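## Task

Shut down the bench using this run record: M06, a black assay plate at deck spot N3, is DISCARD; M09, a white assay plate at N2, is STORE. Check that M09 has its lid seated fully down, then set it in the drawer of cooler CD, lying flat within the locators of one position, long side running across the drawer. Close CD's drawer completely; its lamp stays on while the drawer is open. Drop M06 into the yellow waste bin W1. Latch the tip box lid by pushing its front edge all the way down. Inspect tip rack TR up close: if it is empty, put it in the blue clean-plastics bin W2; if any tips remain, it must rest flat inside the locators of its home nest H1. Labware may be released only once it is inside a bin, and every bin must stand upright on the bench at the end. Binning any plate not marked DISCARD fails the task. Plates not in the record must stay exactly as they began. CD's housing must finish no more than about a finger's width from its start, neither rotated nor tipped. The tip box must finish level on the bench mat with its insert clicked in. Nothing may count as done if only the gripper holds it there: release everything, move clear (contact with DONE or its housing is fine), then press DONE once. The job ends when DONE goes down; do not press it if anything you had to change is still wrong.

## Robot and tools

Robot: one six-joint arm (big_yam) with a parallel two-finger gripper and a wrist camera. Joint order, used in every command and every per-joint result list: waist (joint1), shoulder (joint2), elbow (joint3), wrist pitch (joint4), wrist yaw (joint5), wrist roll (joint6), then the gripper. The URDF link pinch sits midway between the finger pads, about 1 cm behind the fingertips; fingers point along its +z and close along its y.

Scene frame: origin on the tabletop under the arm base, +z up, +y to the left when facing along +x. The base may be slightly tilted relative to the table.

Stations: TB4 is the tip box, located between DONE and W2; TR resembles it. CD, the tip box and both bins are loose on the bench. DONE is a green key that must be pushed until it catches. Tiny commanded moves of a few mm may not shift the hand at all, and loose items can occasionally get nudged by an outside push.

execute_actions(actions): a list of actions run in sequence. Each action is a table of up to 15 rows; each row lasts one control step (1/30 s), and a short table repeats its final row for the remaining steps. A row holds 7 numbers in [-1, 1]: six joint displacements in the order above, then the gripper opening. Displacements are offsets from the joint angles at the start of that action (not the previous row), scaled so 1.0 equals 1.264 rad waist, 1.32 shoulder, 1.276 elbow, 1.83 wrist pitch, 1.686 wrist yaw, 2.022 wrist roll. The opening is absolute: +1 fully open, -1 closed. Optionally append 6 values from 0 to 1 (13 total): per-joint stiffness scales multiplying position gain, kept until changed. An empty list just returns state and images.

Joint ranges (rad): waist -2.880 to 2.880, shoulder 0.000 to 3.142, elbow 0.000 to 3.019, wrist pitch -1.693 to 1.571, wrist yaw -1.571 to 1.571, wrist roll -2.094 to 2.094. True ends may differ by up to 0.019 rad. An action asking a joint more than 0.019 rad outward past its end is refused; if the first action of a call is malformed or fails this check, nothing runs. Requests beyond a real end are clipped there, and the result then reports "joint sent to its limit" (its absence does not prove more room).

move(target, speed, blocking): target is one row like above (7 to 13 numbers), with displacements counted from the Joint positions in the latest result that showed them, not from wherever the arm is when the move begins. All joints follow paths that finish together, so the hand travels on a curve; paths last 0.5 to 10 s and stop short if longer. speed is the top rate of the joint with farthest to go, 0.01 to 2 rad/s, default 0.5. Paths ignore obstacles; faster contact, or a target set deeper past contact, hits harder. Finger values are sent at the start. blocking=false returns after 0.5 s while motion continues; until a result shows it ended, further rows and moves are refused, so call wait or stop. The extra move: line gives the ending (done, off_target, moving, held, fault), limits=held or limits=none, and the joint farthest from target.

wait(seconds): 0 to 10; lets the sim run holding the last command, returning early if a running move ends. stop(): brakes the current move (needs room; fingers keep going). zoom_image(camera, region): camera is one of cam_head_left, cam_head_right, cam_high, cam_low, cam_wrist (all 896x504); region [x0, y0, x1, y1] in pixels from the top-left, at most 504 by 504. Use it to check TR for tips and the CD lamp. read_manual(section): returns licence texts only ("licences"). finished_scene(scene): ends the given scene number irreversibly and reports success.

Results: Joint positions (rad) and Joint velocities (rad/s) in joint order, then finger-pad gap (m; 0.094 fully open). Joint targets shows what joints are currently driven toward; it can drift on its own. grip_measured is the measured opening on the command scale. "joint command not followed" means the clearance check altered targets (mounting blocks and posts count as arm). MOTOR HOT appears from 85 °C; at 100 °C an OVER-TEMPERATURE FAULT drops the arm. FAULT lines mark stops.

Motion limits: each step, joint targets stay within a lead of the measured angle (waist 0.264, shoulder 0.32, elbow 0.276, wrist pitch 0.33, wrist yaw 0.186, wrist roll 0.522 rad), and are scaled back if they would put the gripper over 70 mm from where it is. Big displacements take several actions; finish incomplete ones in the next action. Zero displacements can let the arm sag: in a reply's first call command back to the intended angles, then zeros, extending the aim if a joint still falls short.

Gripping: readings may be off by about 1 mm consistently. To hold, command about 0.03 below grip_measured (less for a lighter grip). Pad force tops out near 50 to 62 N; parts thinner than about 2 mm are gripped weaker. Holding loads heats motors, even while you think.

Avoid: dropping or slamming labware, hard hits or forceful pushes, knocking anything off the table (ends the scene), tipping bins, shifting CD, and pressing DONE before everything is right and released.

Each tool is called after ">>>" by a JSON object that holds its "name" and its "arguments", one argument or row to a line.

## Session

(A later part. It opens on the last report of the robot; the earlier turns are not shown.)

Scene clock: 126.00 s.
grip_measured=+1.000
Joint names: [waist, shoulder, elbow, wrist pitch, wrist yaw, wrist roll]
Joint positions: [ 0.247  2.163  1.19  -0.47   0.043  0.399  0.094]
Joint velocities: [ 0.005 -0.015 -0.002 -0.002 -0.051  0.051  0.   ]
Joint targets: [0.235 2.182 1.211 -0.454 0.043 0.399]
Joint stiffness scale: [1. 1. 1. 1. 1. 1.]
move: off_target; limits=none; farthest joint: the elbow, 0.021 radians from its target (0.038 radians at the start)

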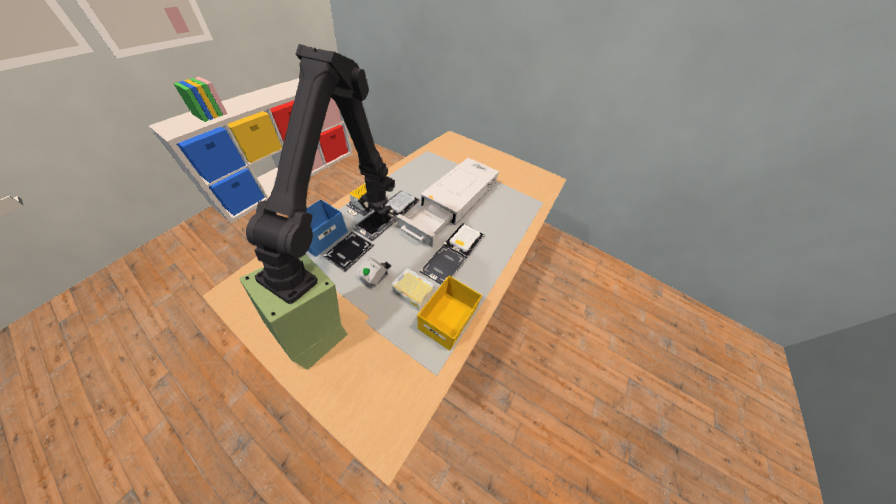

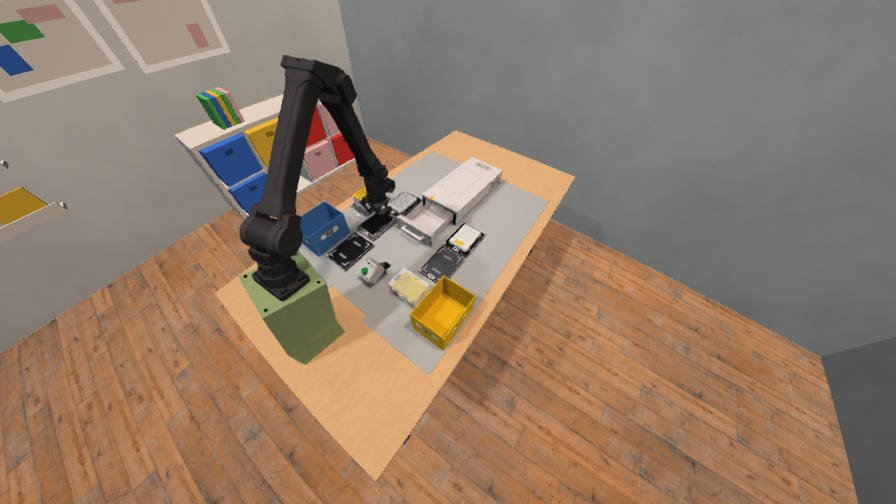

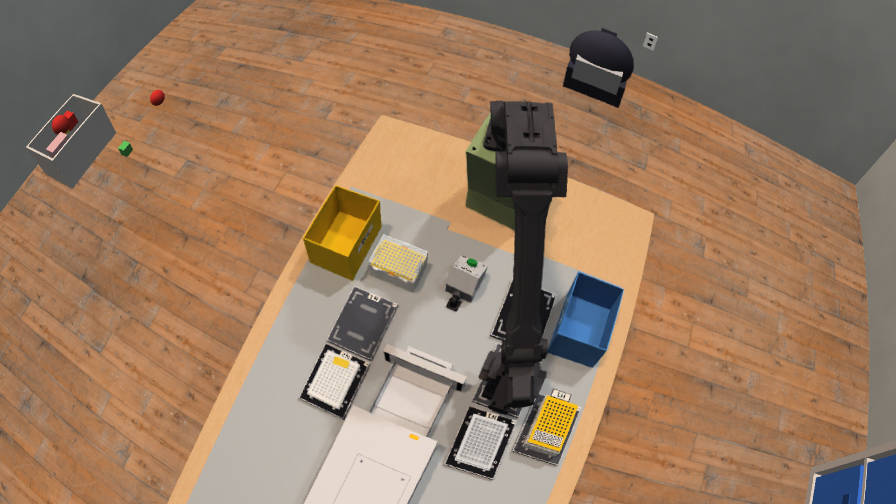

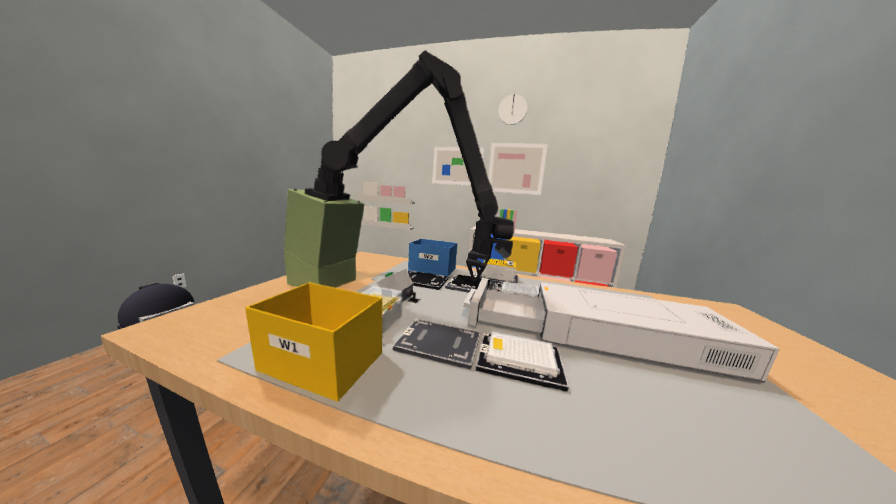

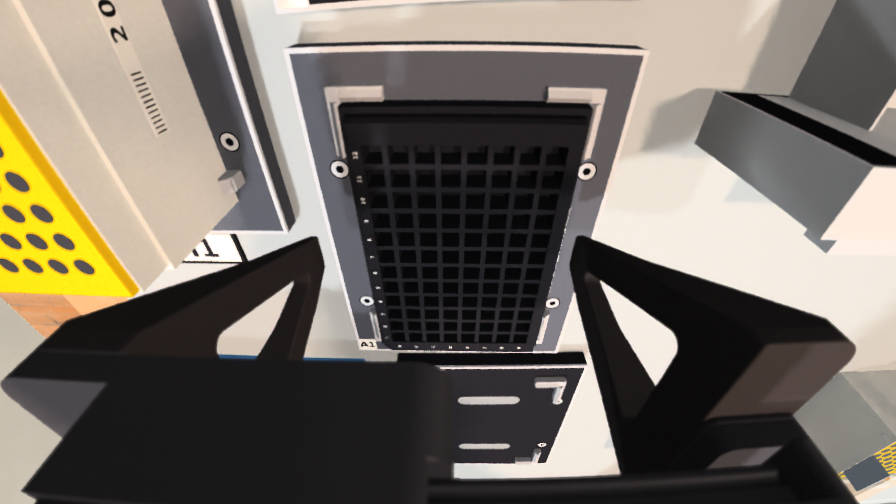

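>>> {"name": "move", "arguments": {
  "target": [-0.019,0.05,0.012,0.045,0,-0.01,1.0],
  "speed": 0.1
}}

Scene clock: 130.27 s.
grip_measured=+1.000
Joint names: [waist, shoulder, elbow, wrist pitch, wrist yaw, wrist roll]
Joint positions: [ 0.234  2.202  1.19  -0.404  0.043  0.393  0.094]
Joint velocities: [-0.005 -0.015 -0.007 -0.002 -0.022  0.051  0.   ]
Joint targets: [0.223 2.229 1.205 -0.388 0.043 0.379]
Joint stiffness scale: [1. 1. 1. 1. 1. 1.]
move: off_target; limits=none; farthest joint: the shoulder, 0.027 radians from its target (0.066 radians at the start)

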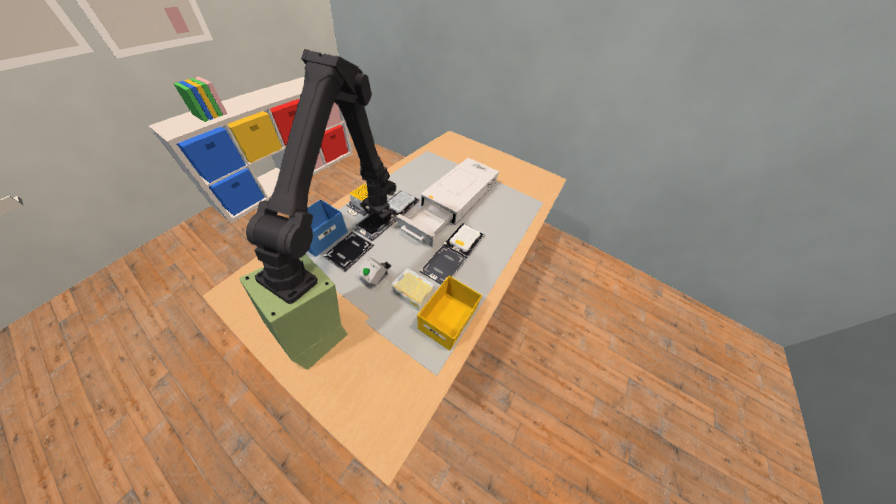

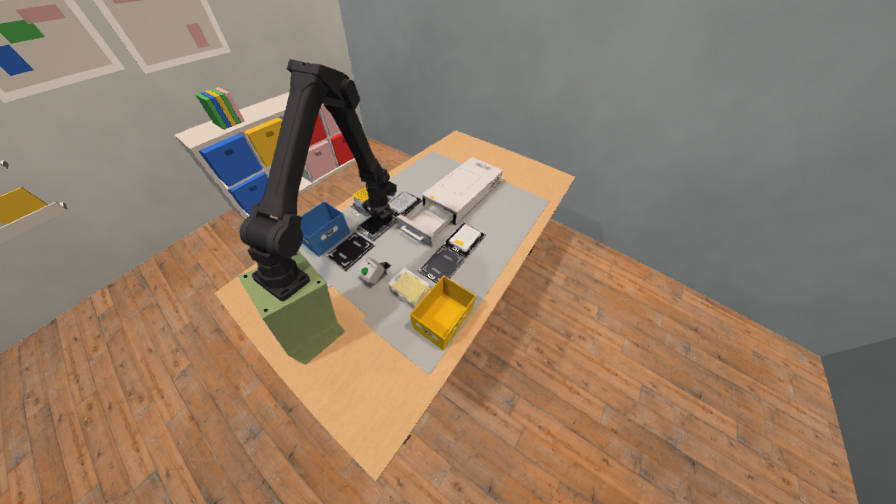

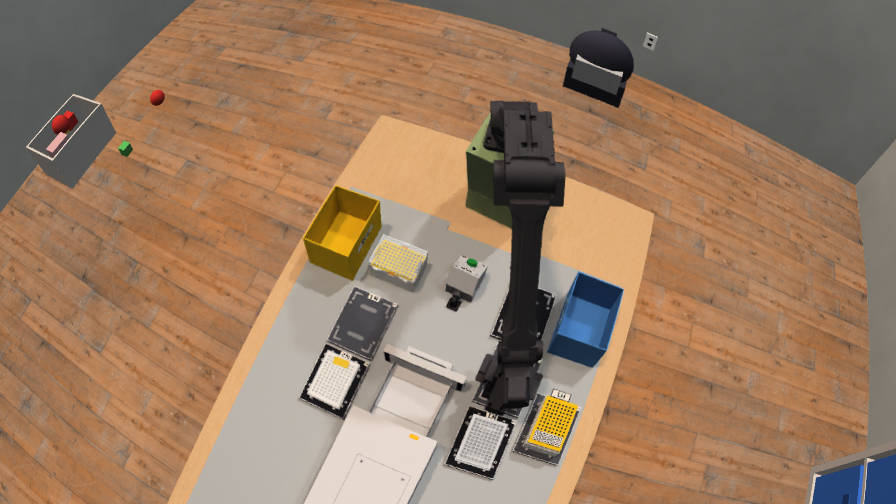

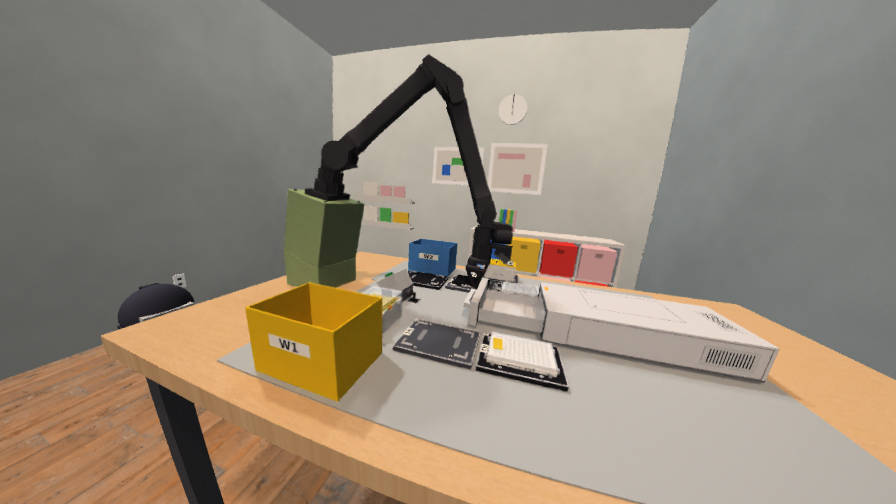

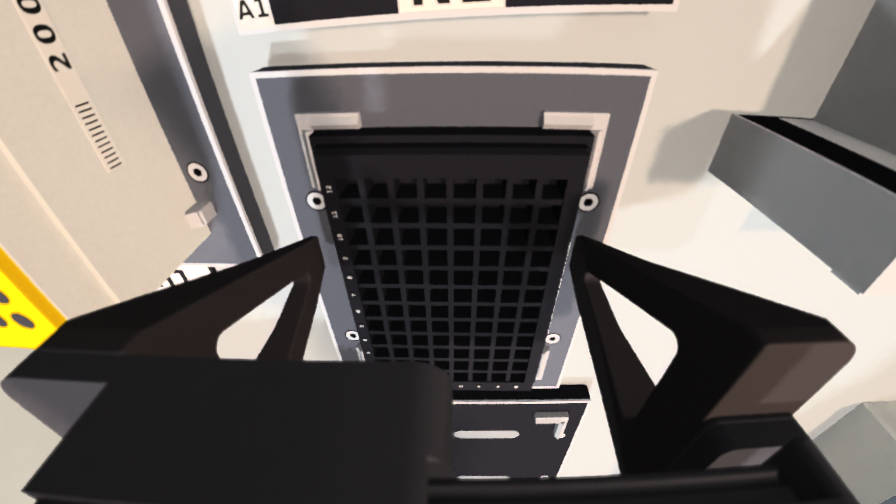

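>>> {"name": "move", "arguments": {
  "target": [0.008,-0.018,-0.056,0.024,0,0,1.0],
  "speed": 0.1
}}

>>> {"name": "move", "arguments": {
  "target": [0,0,0,0,0,0,0.665]
}}

Scene clock: 134.93 s.
grip_measured=+1.000
Joint names: [waist, shoulder, elbow, wrist pitch, wrist yaw, wrist roll]
Joint positions: [ 0.238  2.184  1.128 -0.373  0.042  0.393  0.094]
Joint velocities: [-0.005 -0.005  0.012  0.017 -0.007 -0.051  0.   ]
Joint targets: [0.244 2.178 1.119 -0.361 0.043 0.393]
Joint stiffness scale: [1. 1. 1. 1. 1. 1.]
move: done; limits=none; farthest joint: the wrist pitch, 0.013 radians from its target (0.044 radians at the start)

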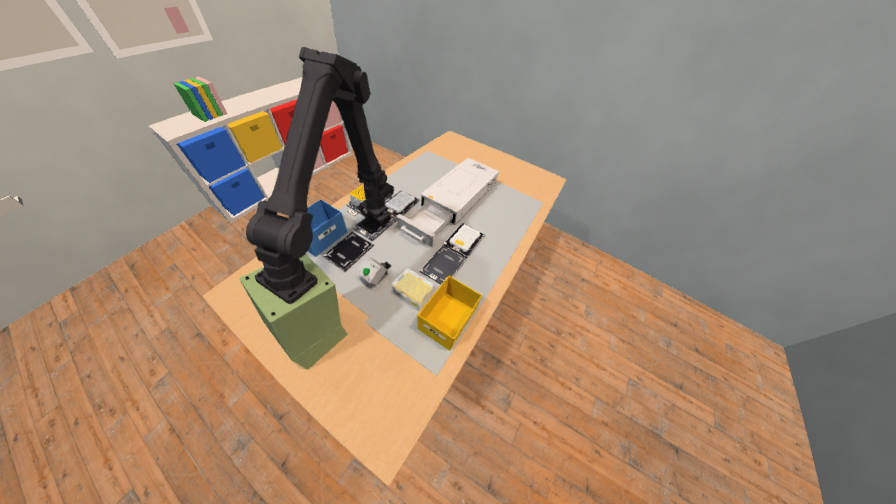

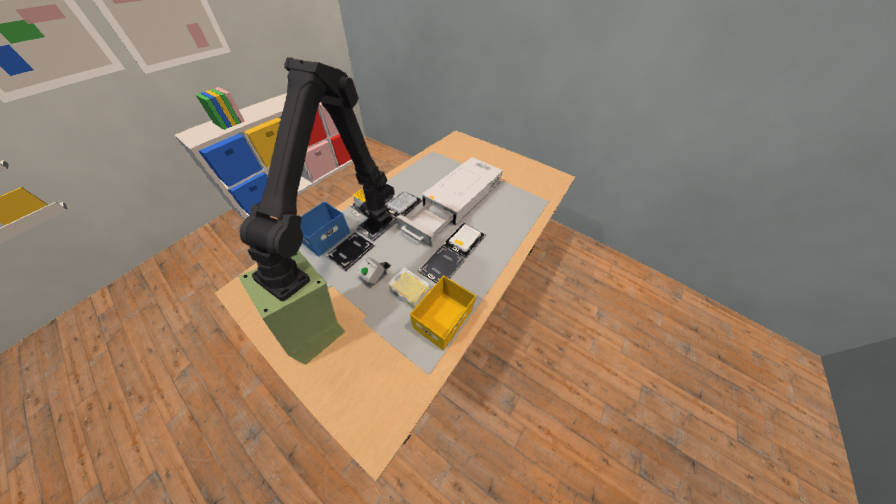

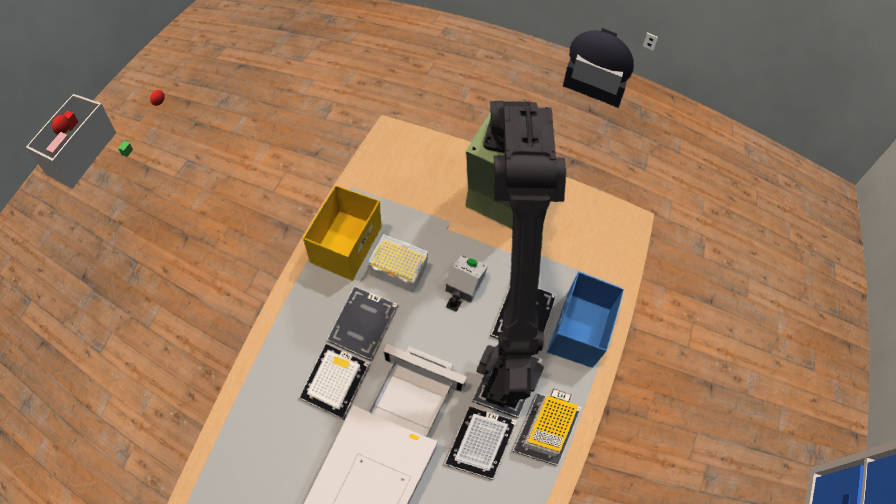

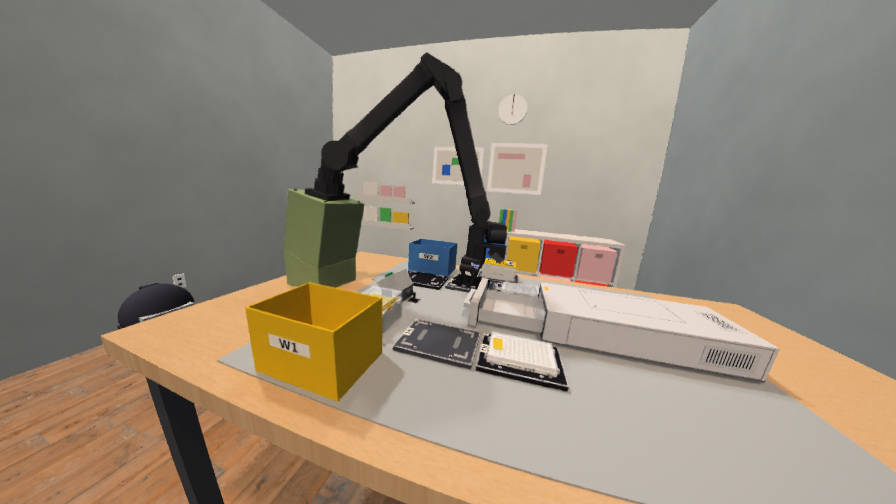

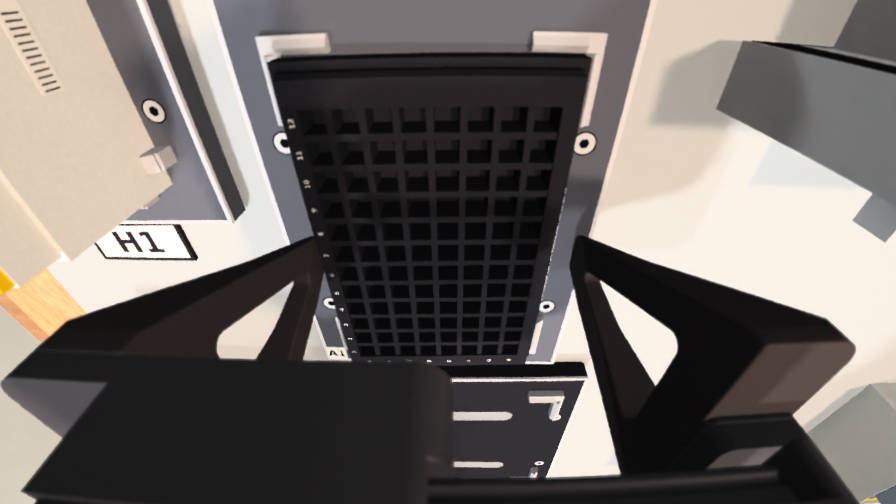

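Scene clock: 135.43 s.
grip_measured=+0.732
Joint names: [waist, shoulder, elbow, wrist pitch, wrist yaw, wrist roll]
Joint positions: [ 0.243  2.183  1.13  -0.371  0.035  0.393  0.081]
Joint velocities: [-0.005 -0.015  0.002 -0.022  0.066 -0.051 -0.002]
Joint targets: [0.237 2.184 1.128 -0.373 0.042 0.393]
Joint stiffness scale: [1. 1. 1. 1. 1. 1.]
move: done; limits=none; farthest joint: the wrist yaw, 0.007 radians from its target (0.000 radians at the start)

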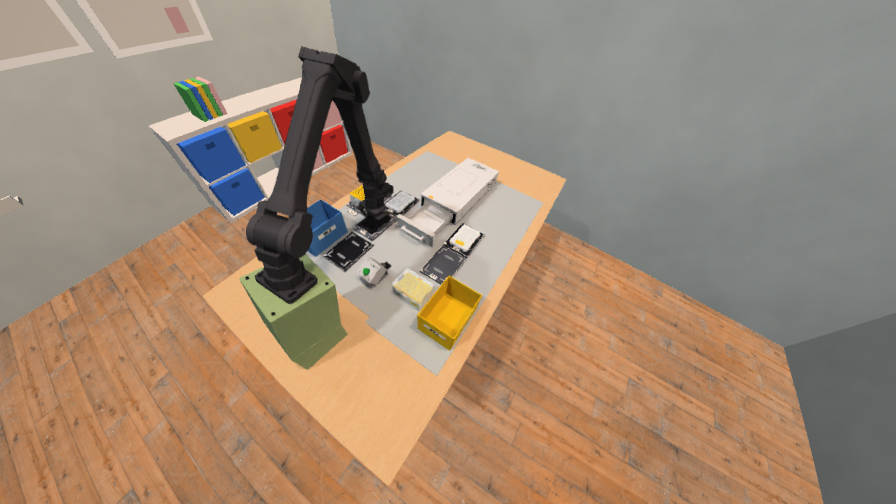

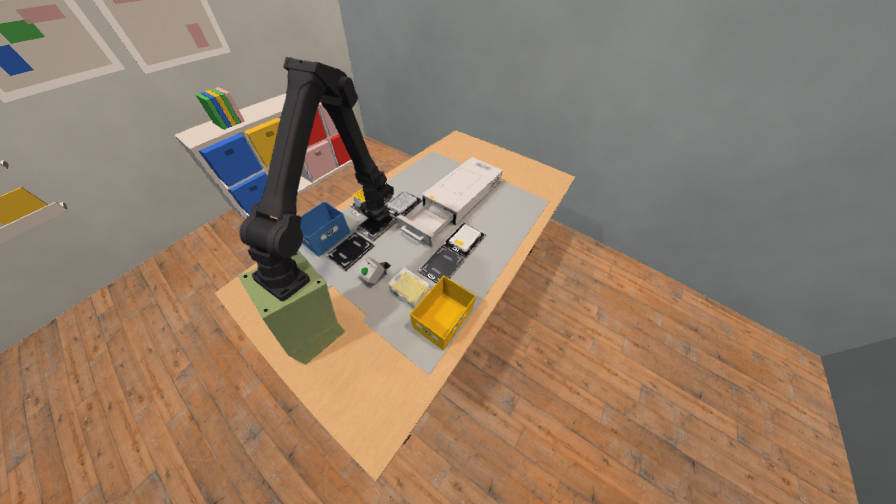

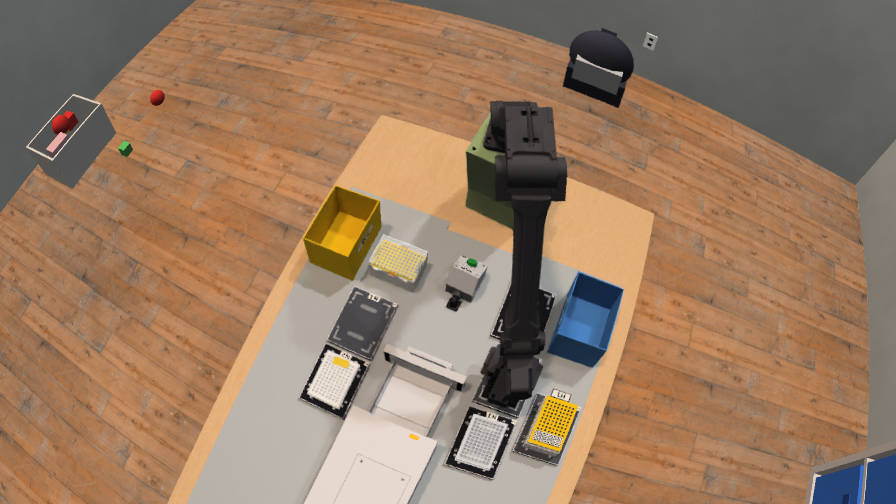

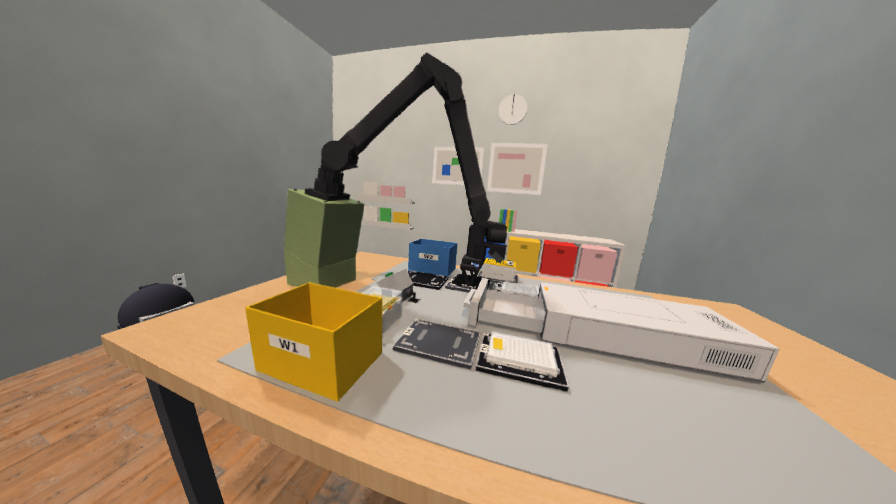

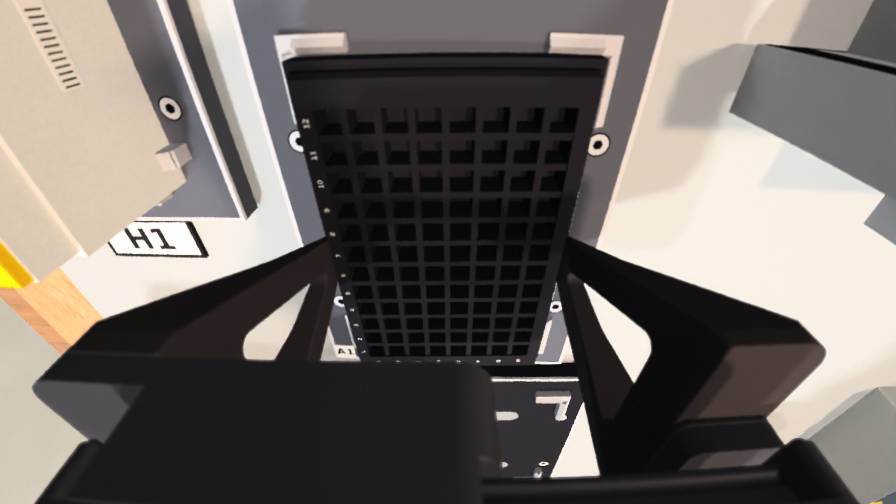

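>>> {"name": "move", "arguments": {
  "target": [0.004,-0.3,-0.03,-0.2,0,0,0.665],
  "speed": 0.4
}}

Scene clock: 140.83 s.
grip_measured=+0.732
Joint names: [waist, shoulder, elbow, wrist pitch, wrist yaw, wrist roll]
Joint positions: [ 0.243  1.779  1.097 -0.721  0.034  0.393  0.081]
Joint velocities: [-0.005 -0.015  0.007  0.002  0.022 -0.022 -0.   ]
Joint targets: [0.248 1.787 1.091 -0.737 0.035 0.393]
Joint stiffness scale: [1. 1. 1. 1. 1. 1.]
move: done; limits=none; farthest joint: the wrist pitch, 0.016 radians from its target (0.366 radians at the start)

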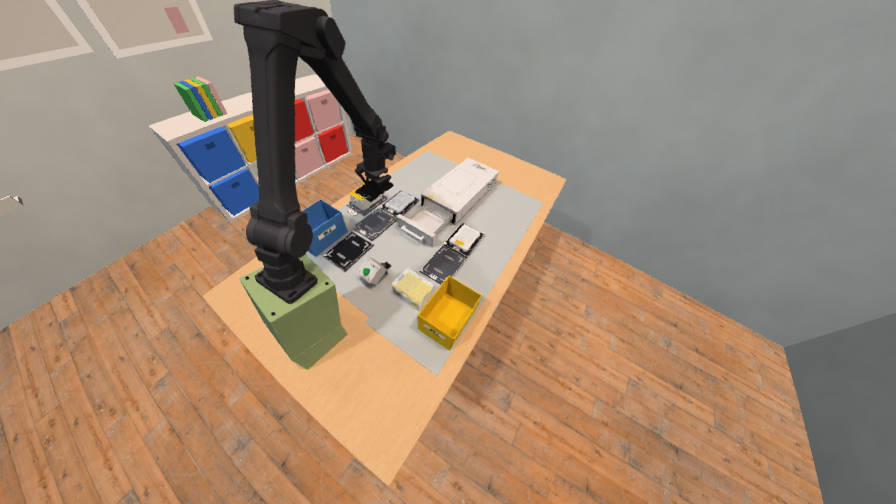

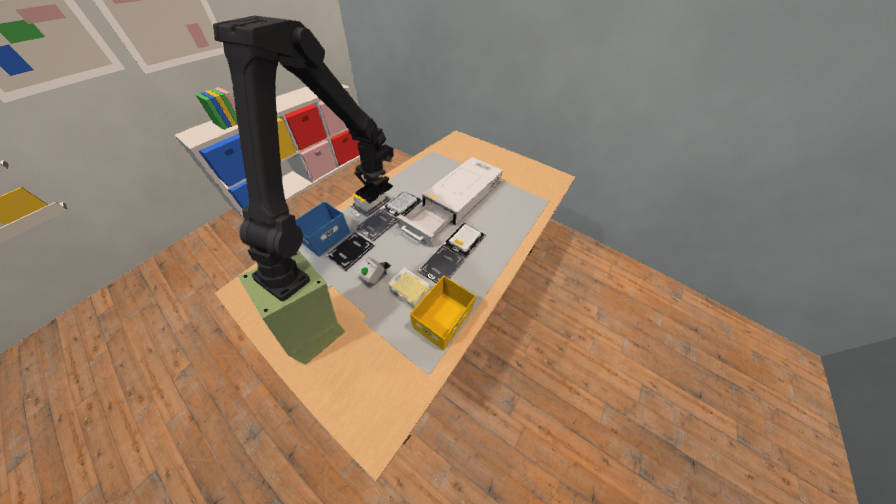

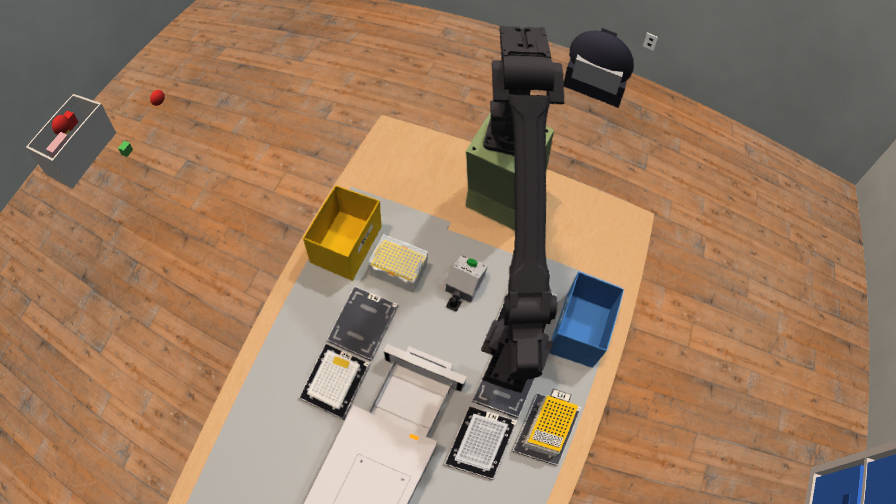

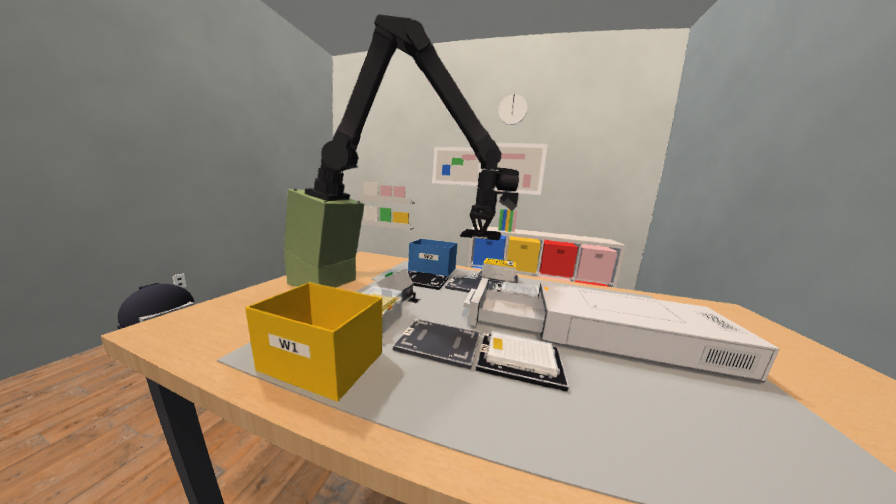

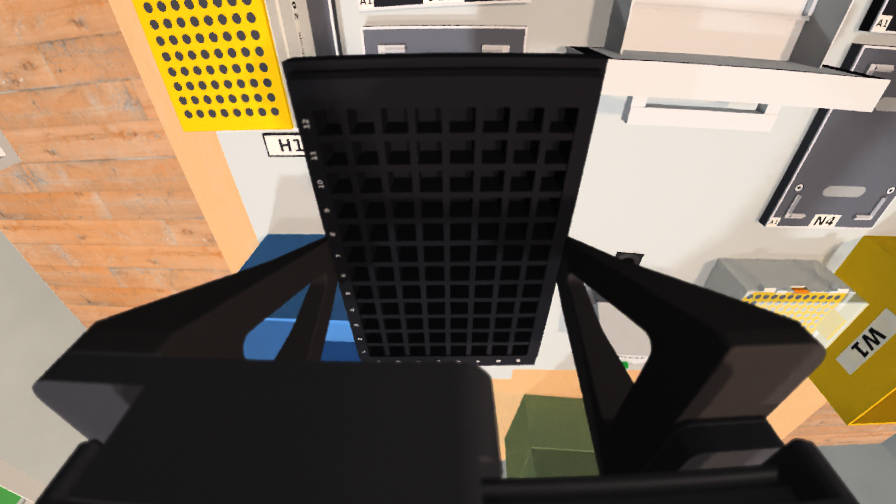

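>>> {"name": "move", "arguments": {
  "target": [-0.93,0,-0.072,0,-0.088,-0.59,0.695],
  "speed": 0.7
}}

Scene clock: 146.00 s.
grip_measured=+0.732
Joint names: [waist, shoulder, elbow, wrist pitch, wrist yaw, wrist roll]
Joint positions: [-0.945  1.779  1.011 -0.721 -0.112 -0.785  0.081]
Joint velocities: [ 0.005  0.005  0.007  0.007  0.11   0.051 -0.001]
Joint targets: [-0.933 1.779 1.005 -0.721 -0.114 -0.800]
Joint stiffness scale: [1. 1. 1. 1. 1. 1.]
move: done; limits=none; farthest joint: the wrist roll, 0.015 radians from its target (1.193 radians at the start)

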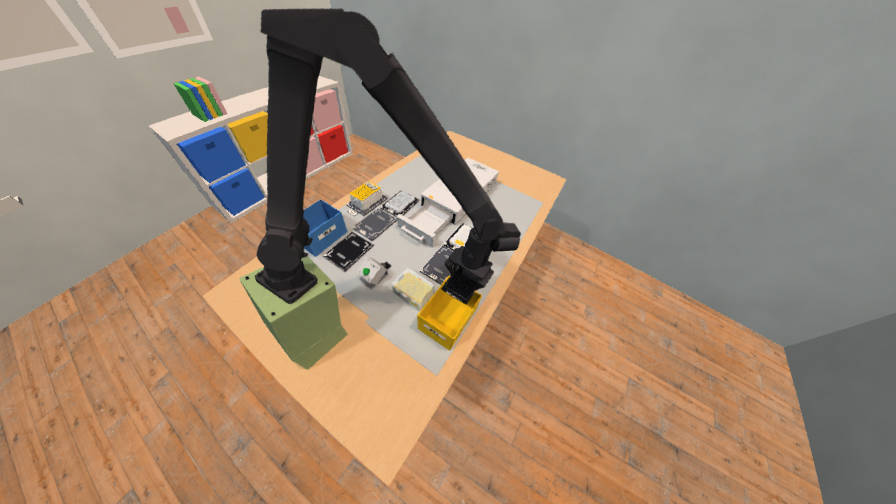

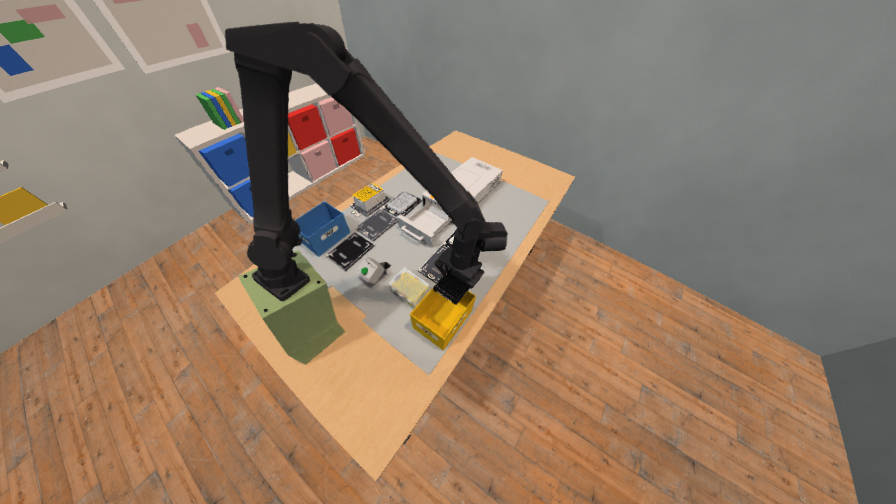

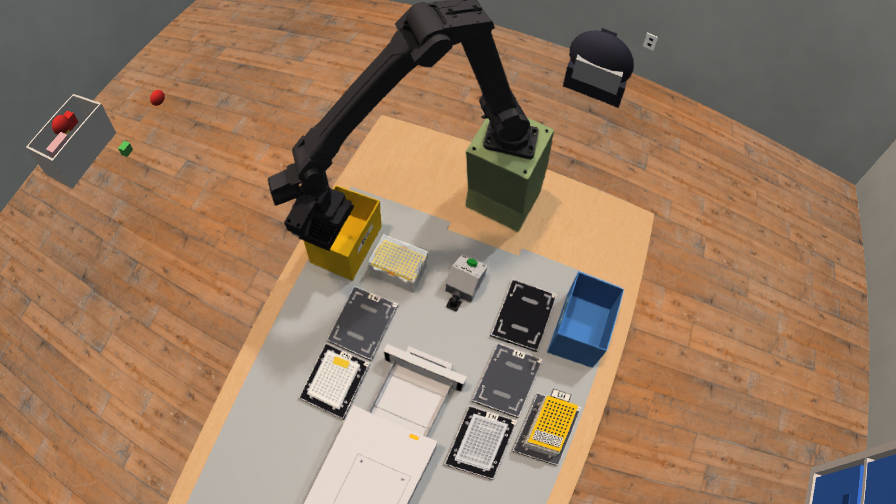

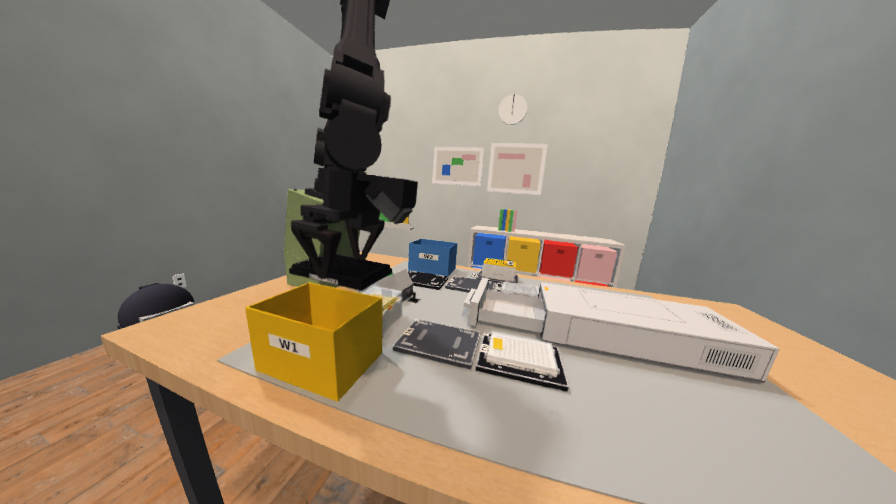

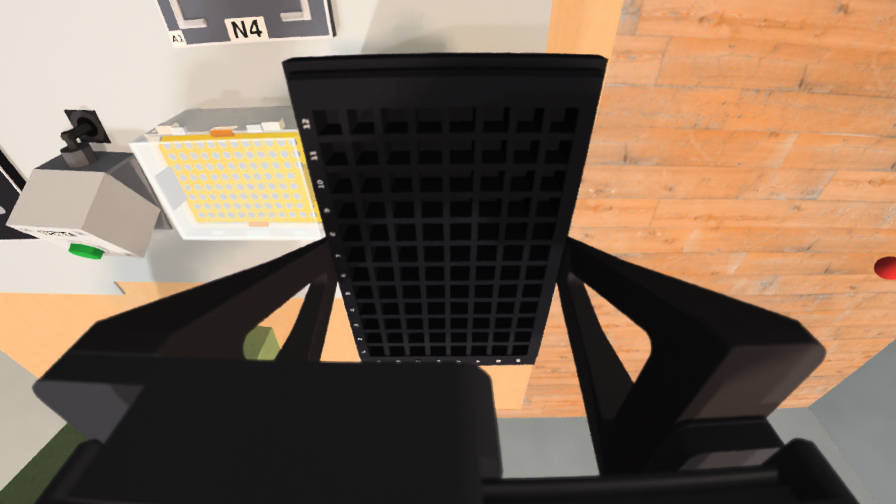

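>>> {"name": "move", "arguments": {
  "target": [-0.06,0.048,-0.086,0.086,-0.005,-0.05,0.695],
  "speed": 0.3
}}

Scene clock: 153.97 s.
grip_measured=+0.732
Joint names: [waist, shoulder, elbow, wrist pitch, wrist yaw, wrist roll]
Joint positions: [-1.016  1.826  0.902 -0.58  -0.117 -0.871  0.081]
Joint velocities: [-0.005  0.005 -0.002 -0.002  0.051 -0.051  0.   ]
Joint targets: [-1.020 1.843 0.901 -0.564 -0.120 -0.886]
Joint stiffness scale: [1. 1. 1. 1. 1. 1.]
move: done; limits=none; farthest joint: the wrist pitch, 0.017 radians from its target (0.158 radians at the start)

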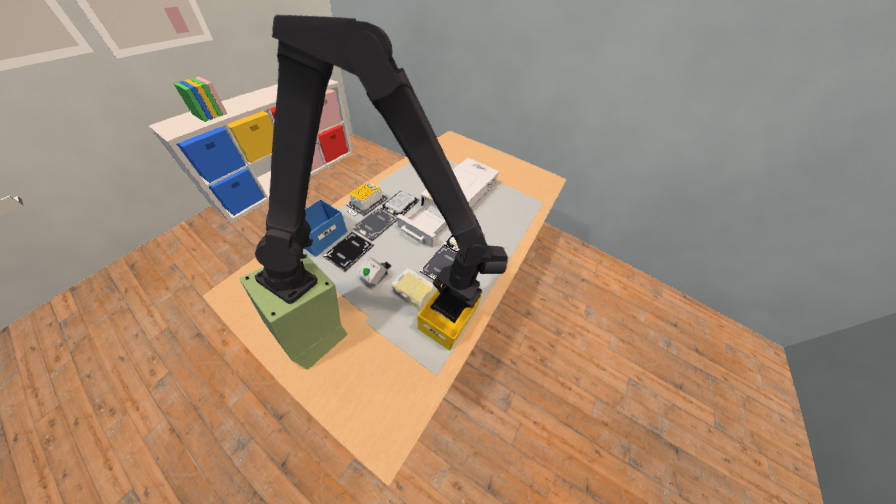

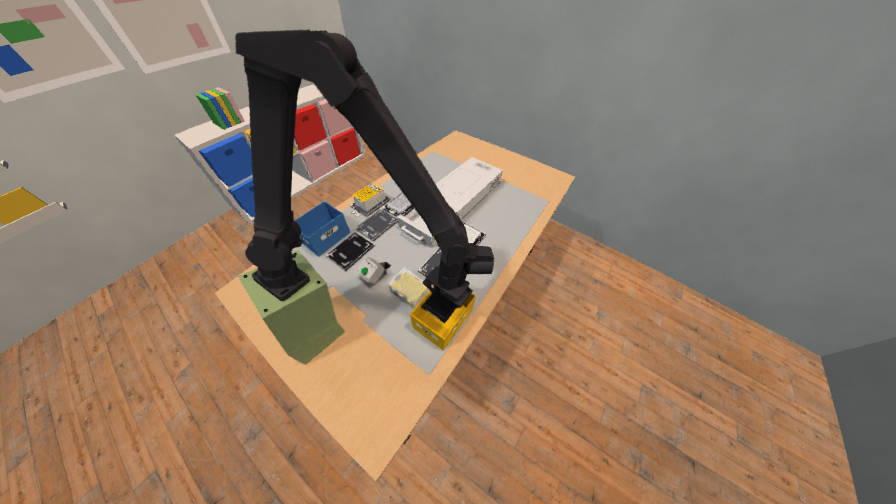

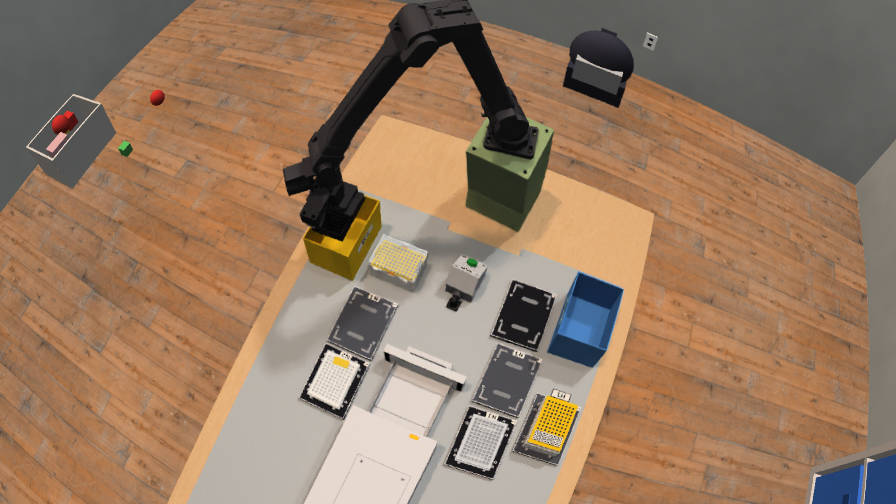

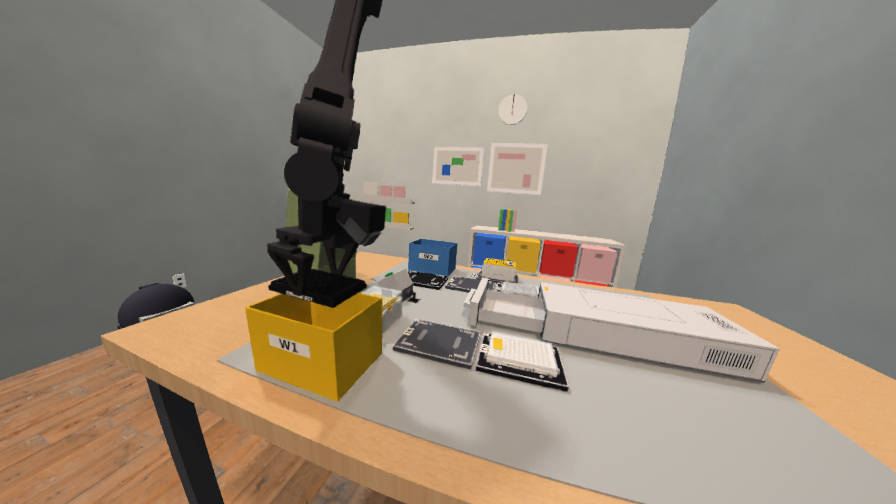

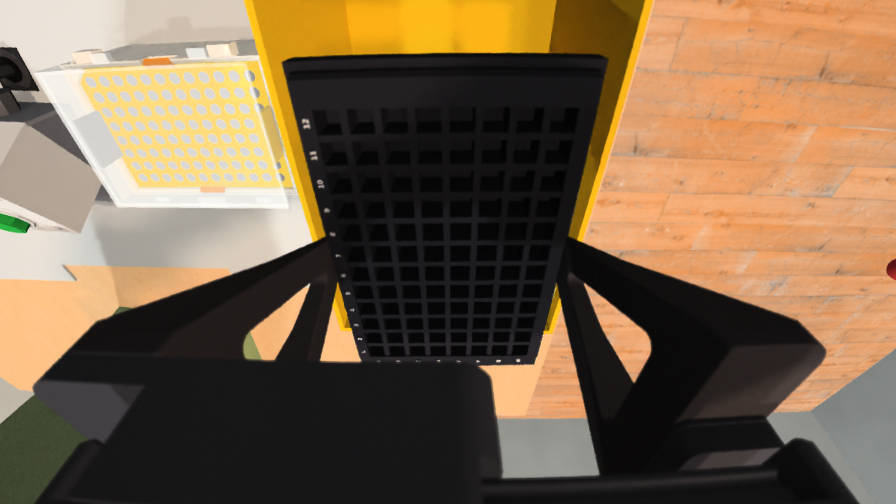

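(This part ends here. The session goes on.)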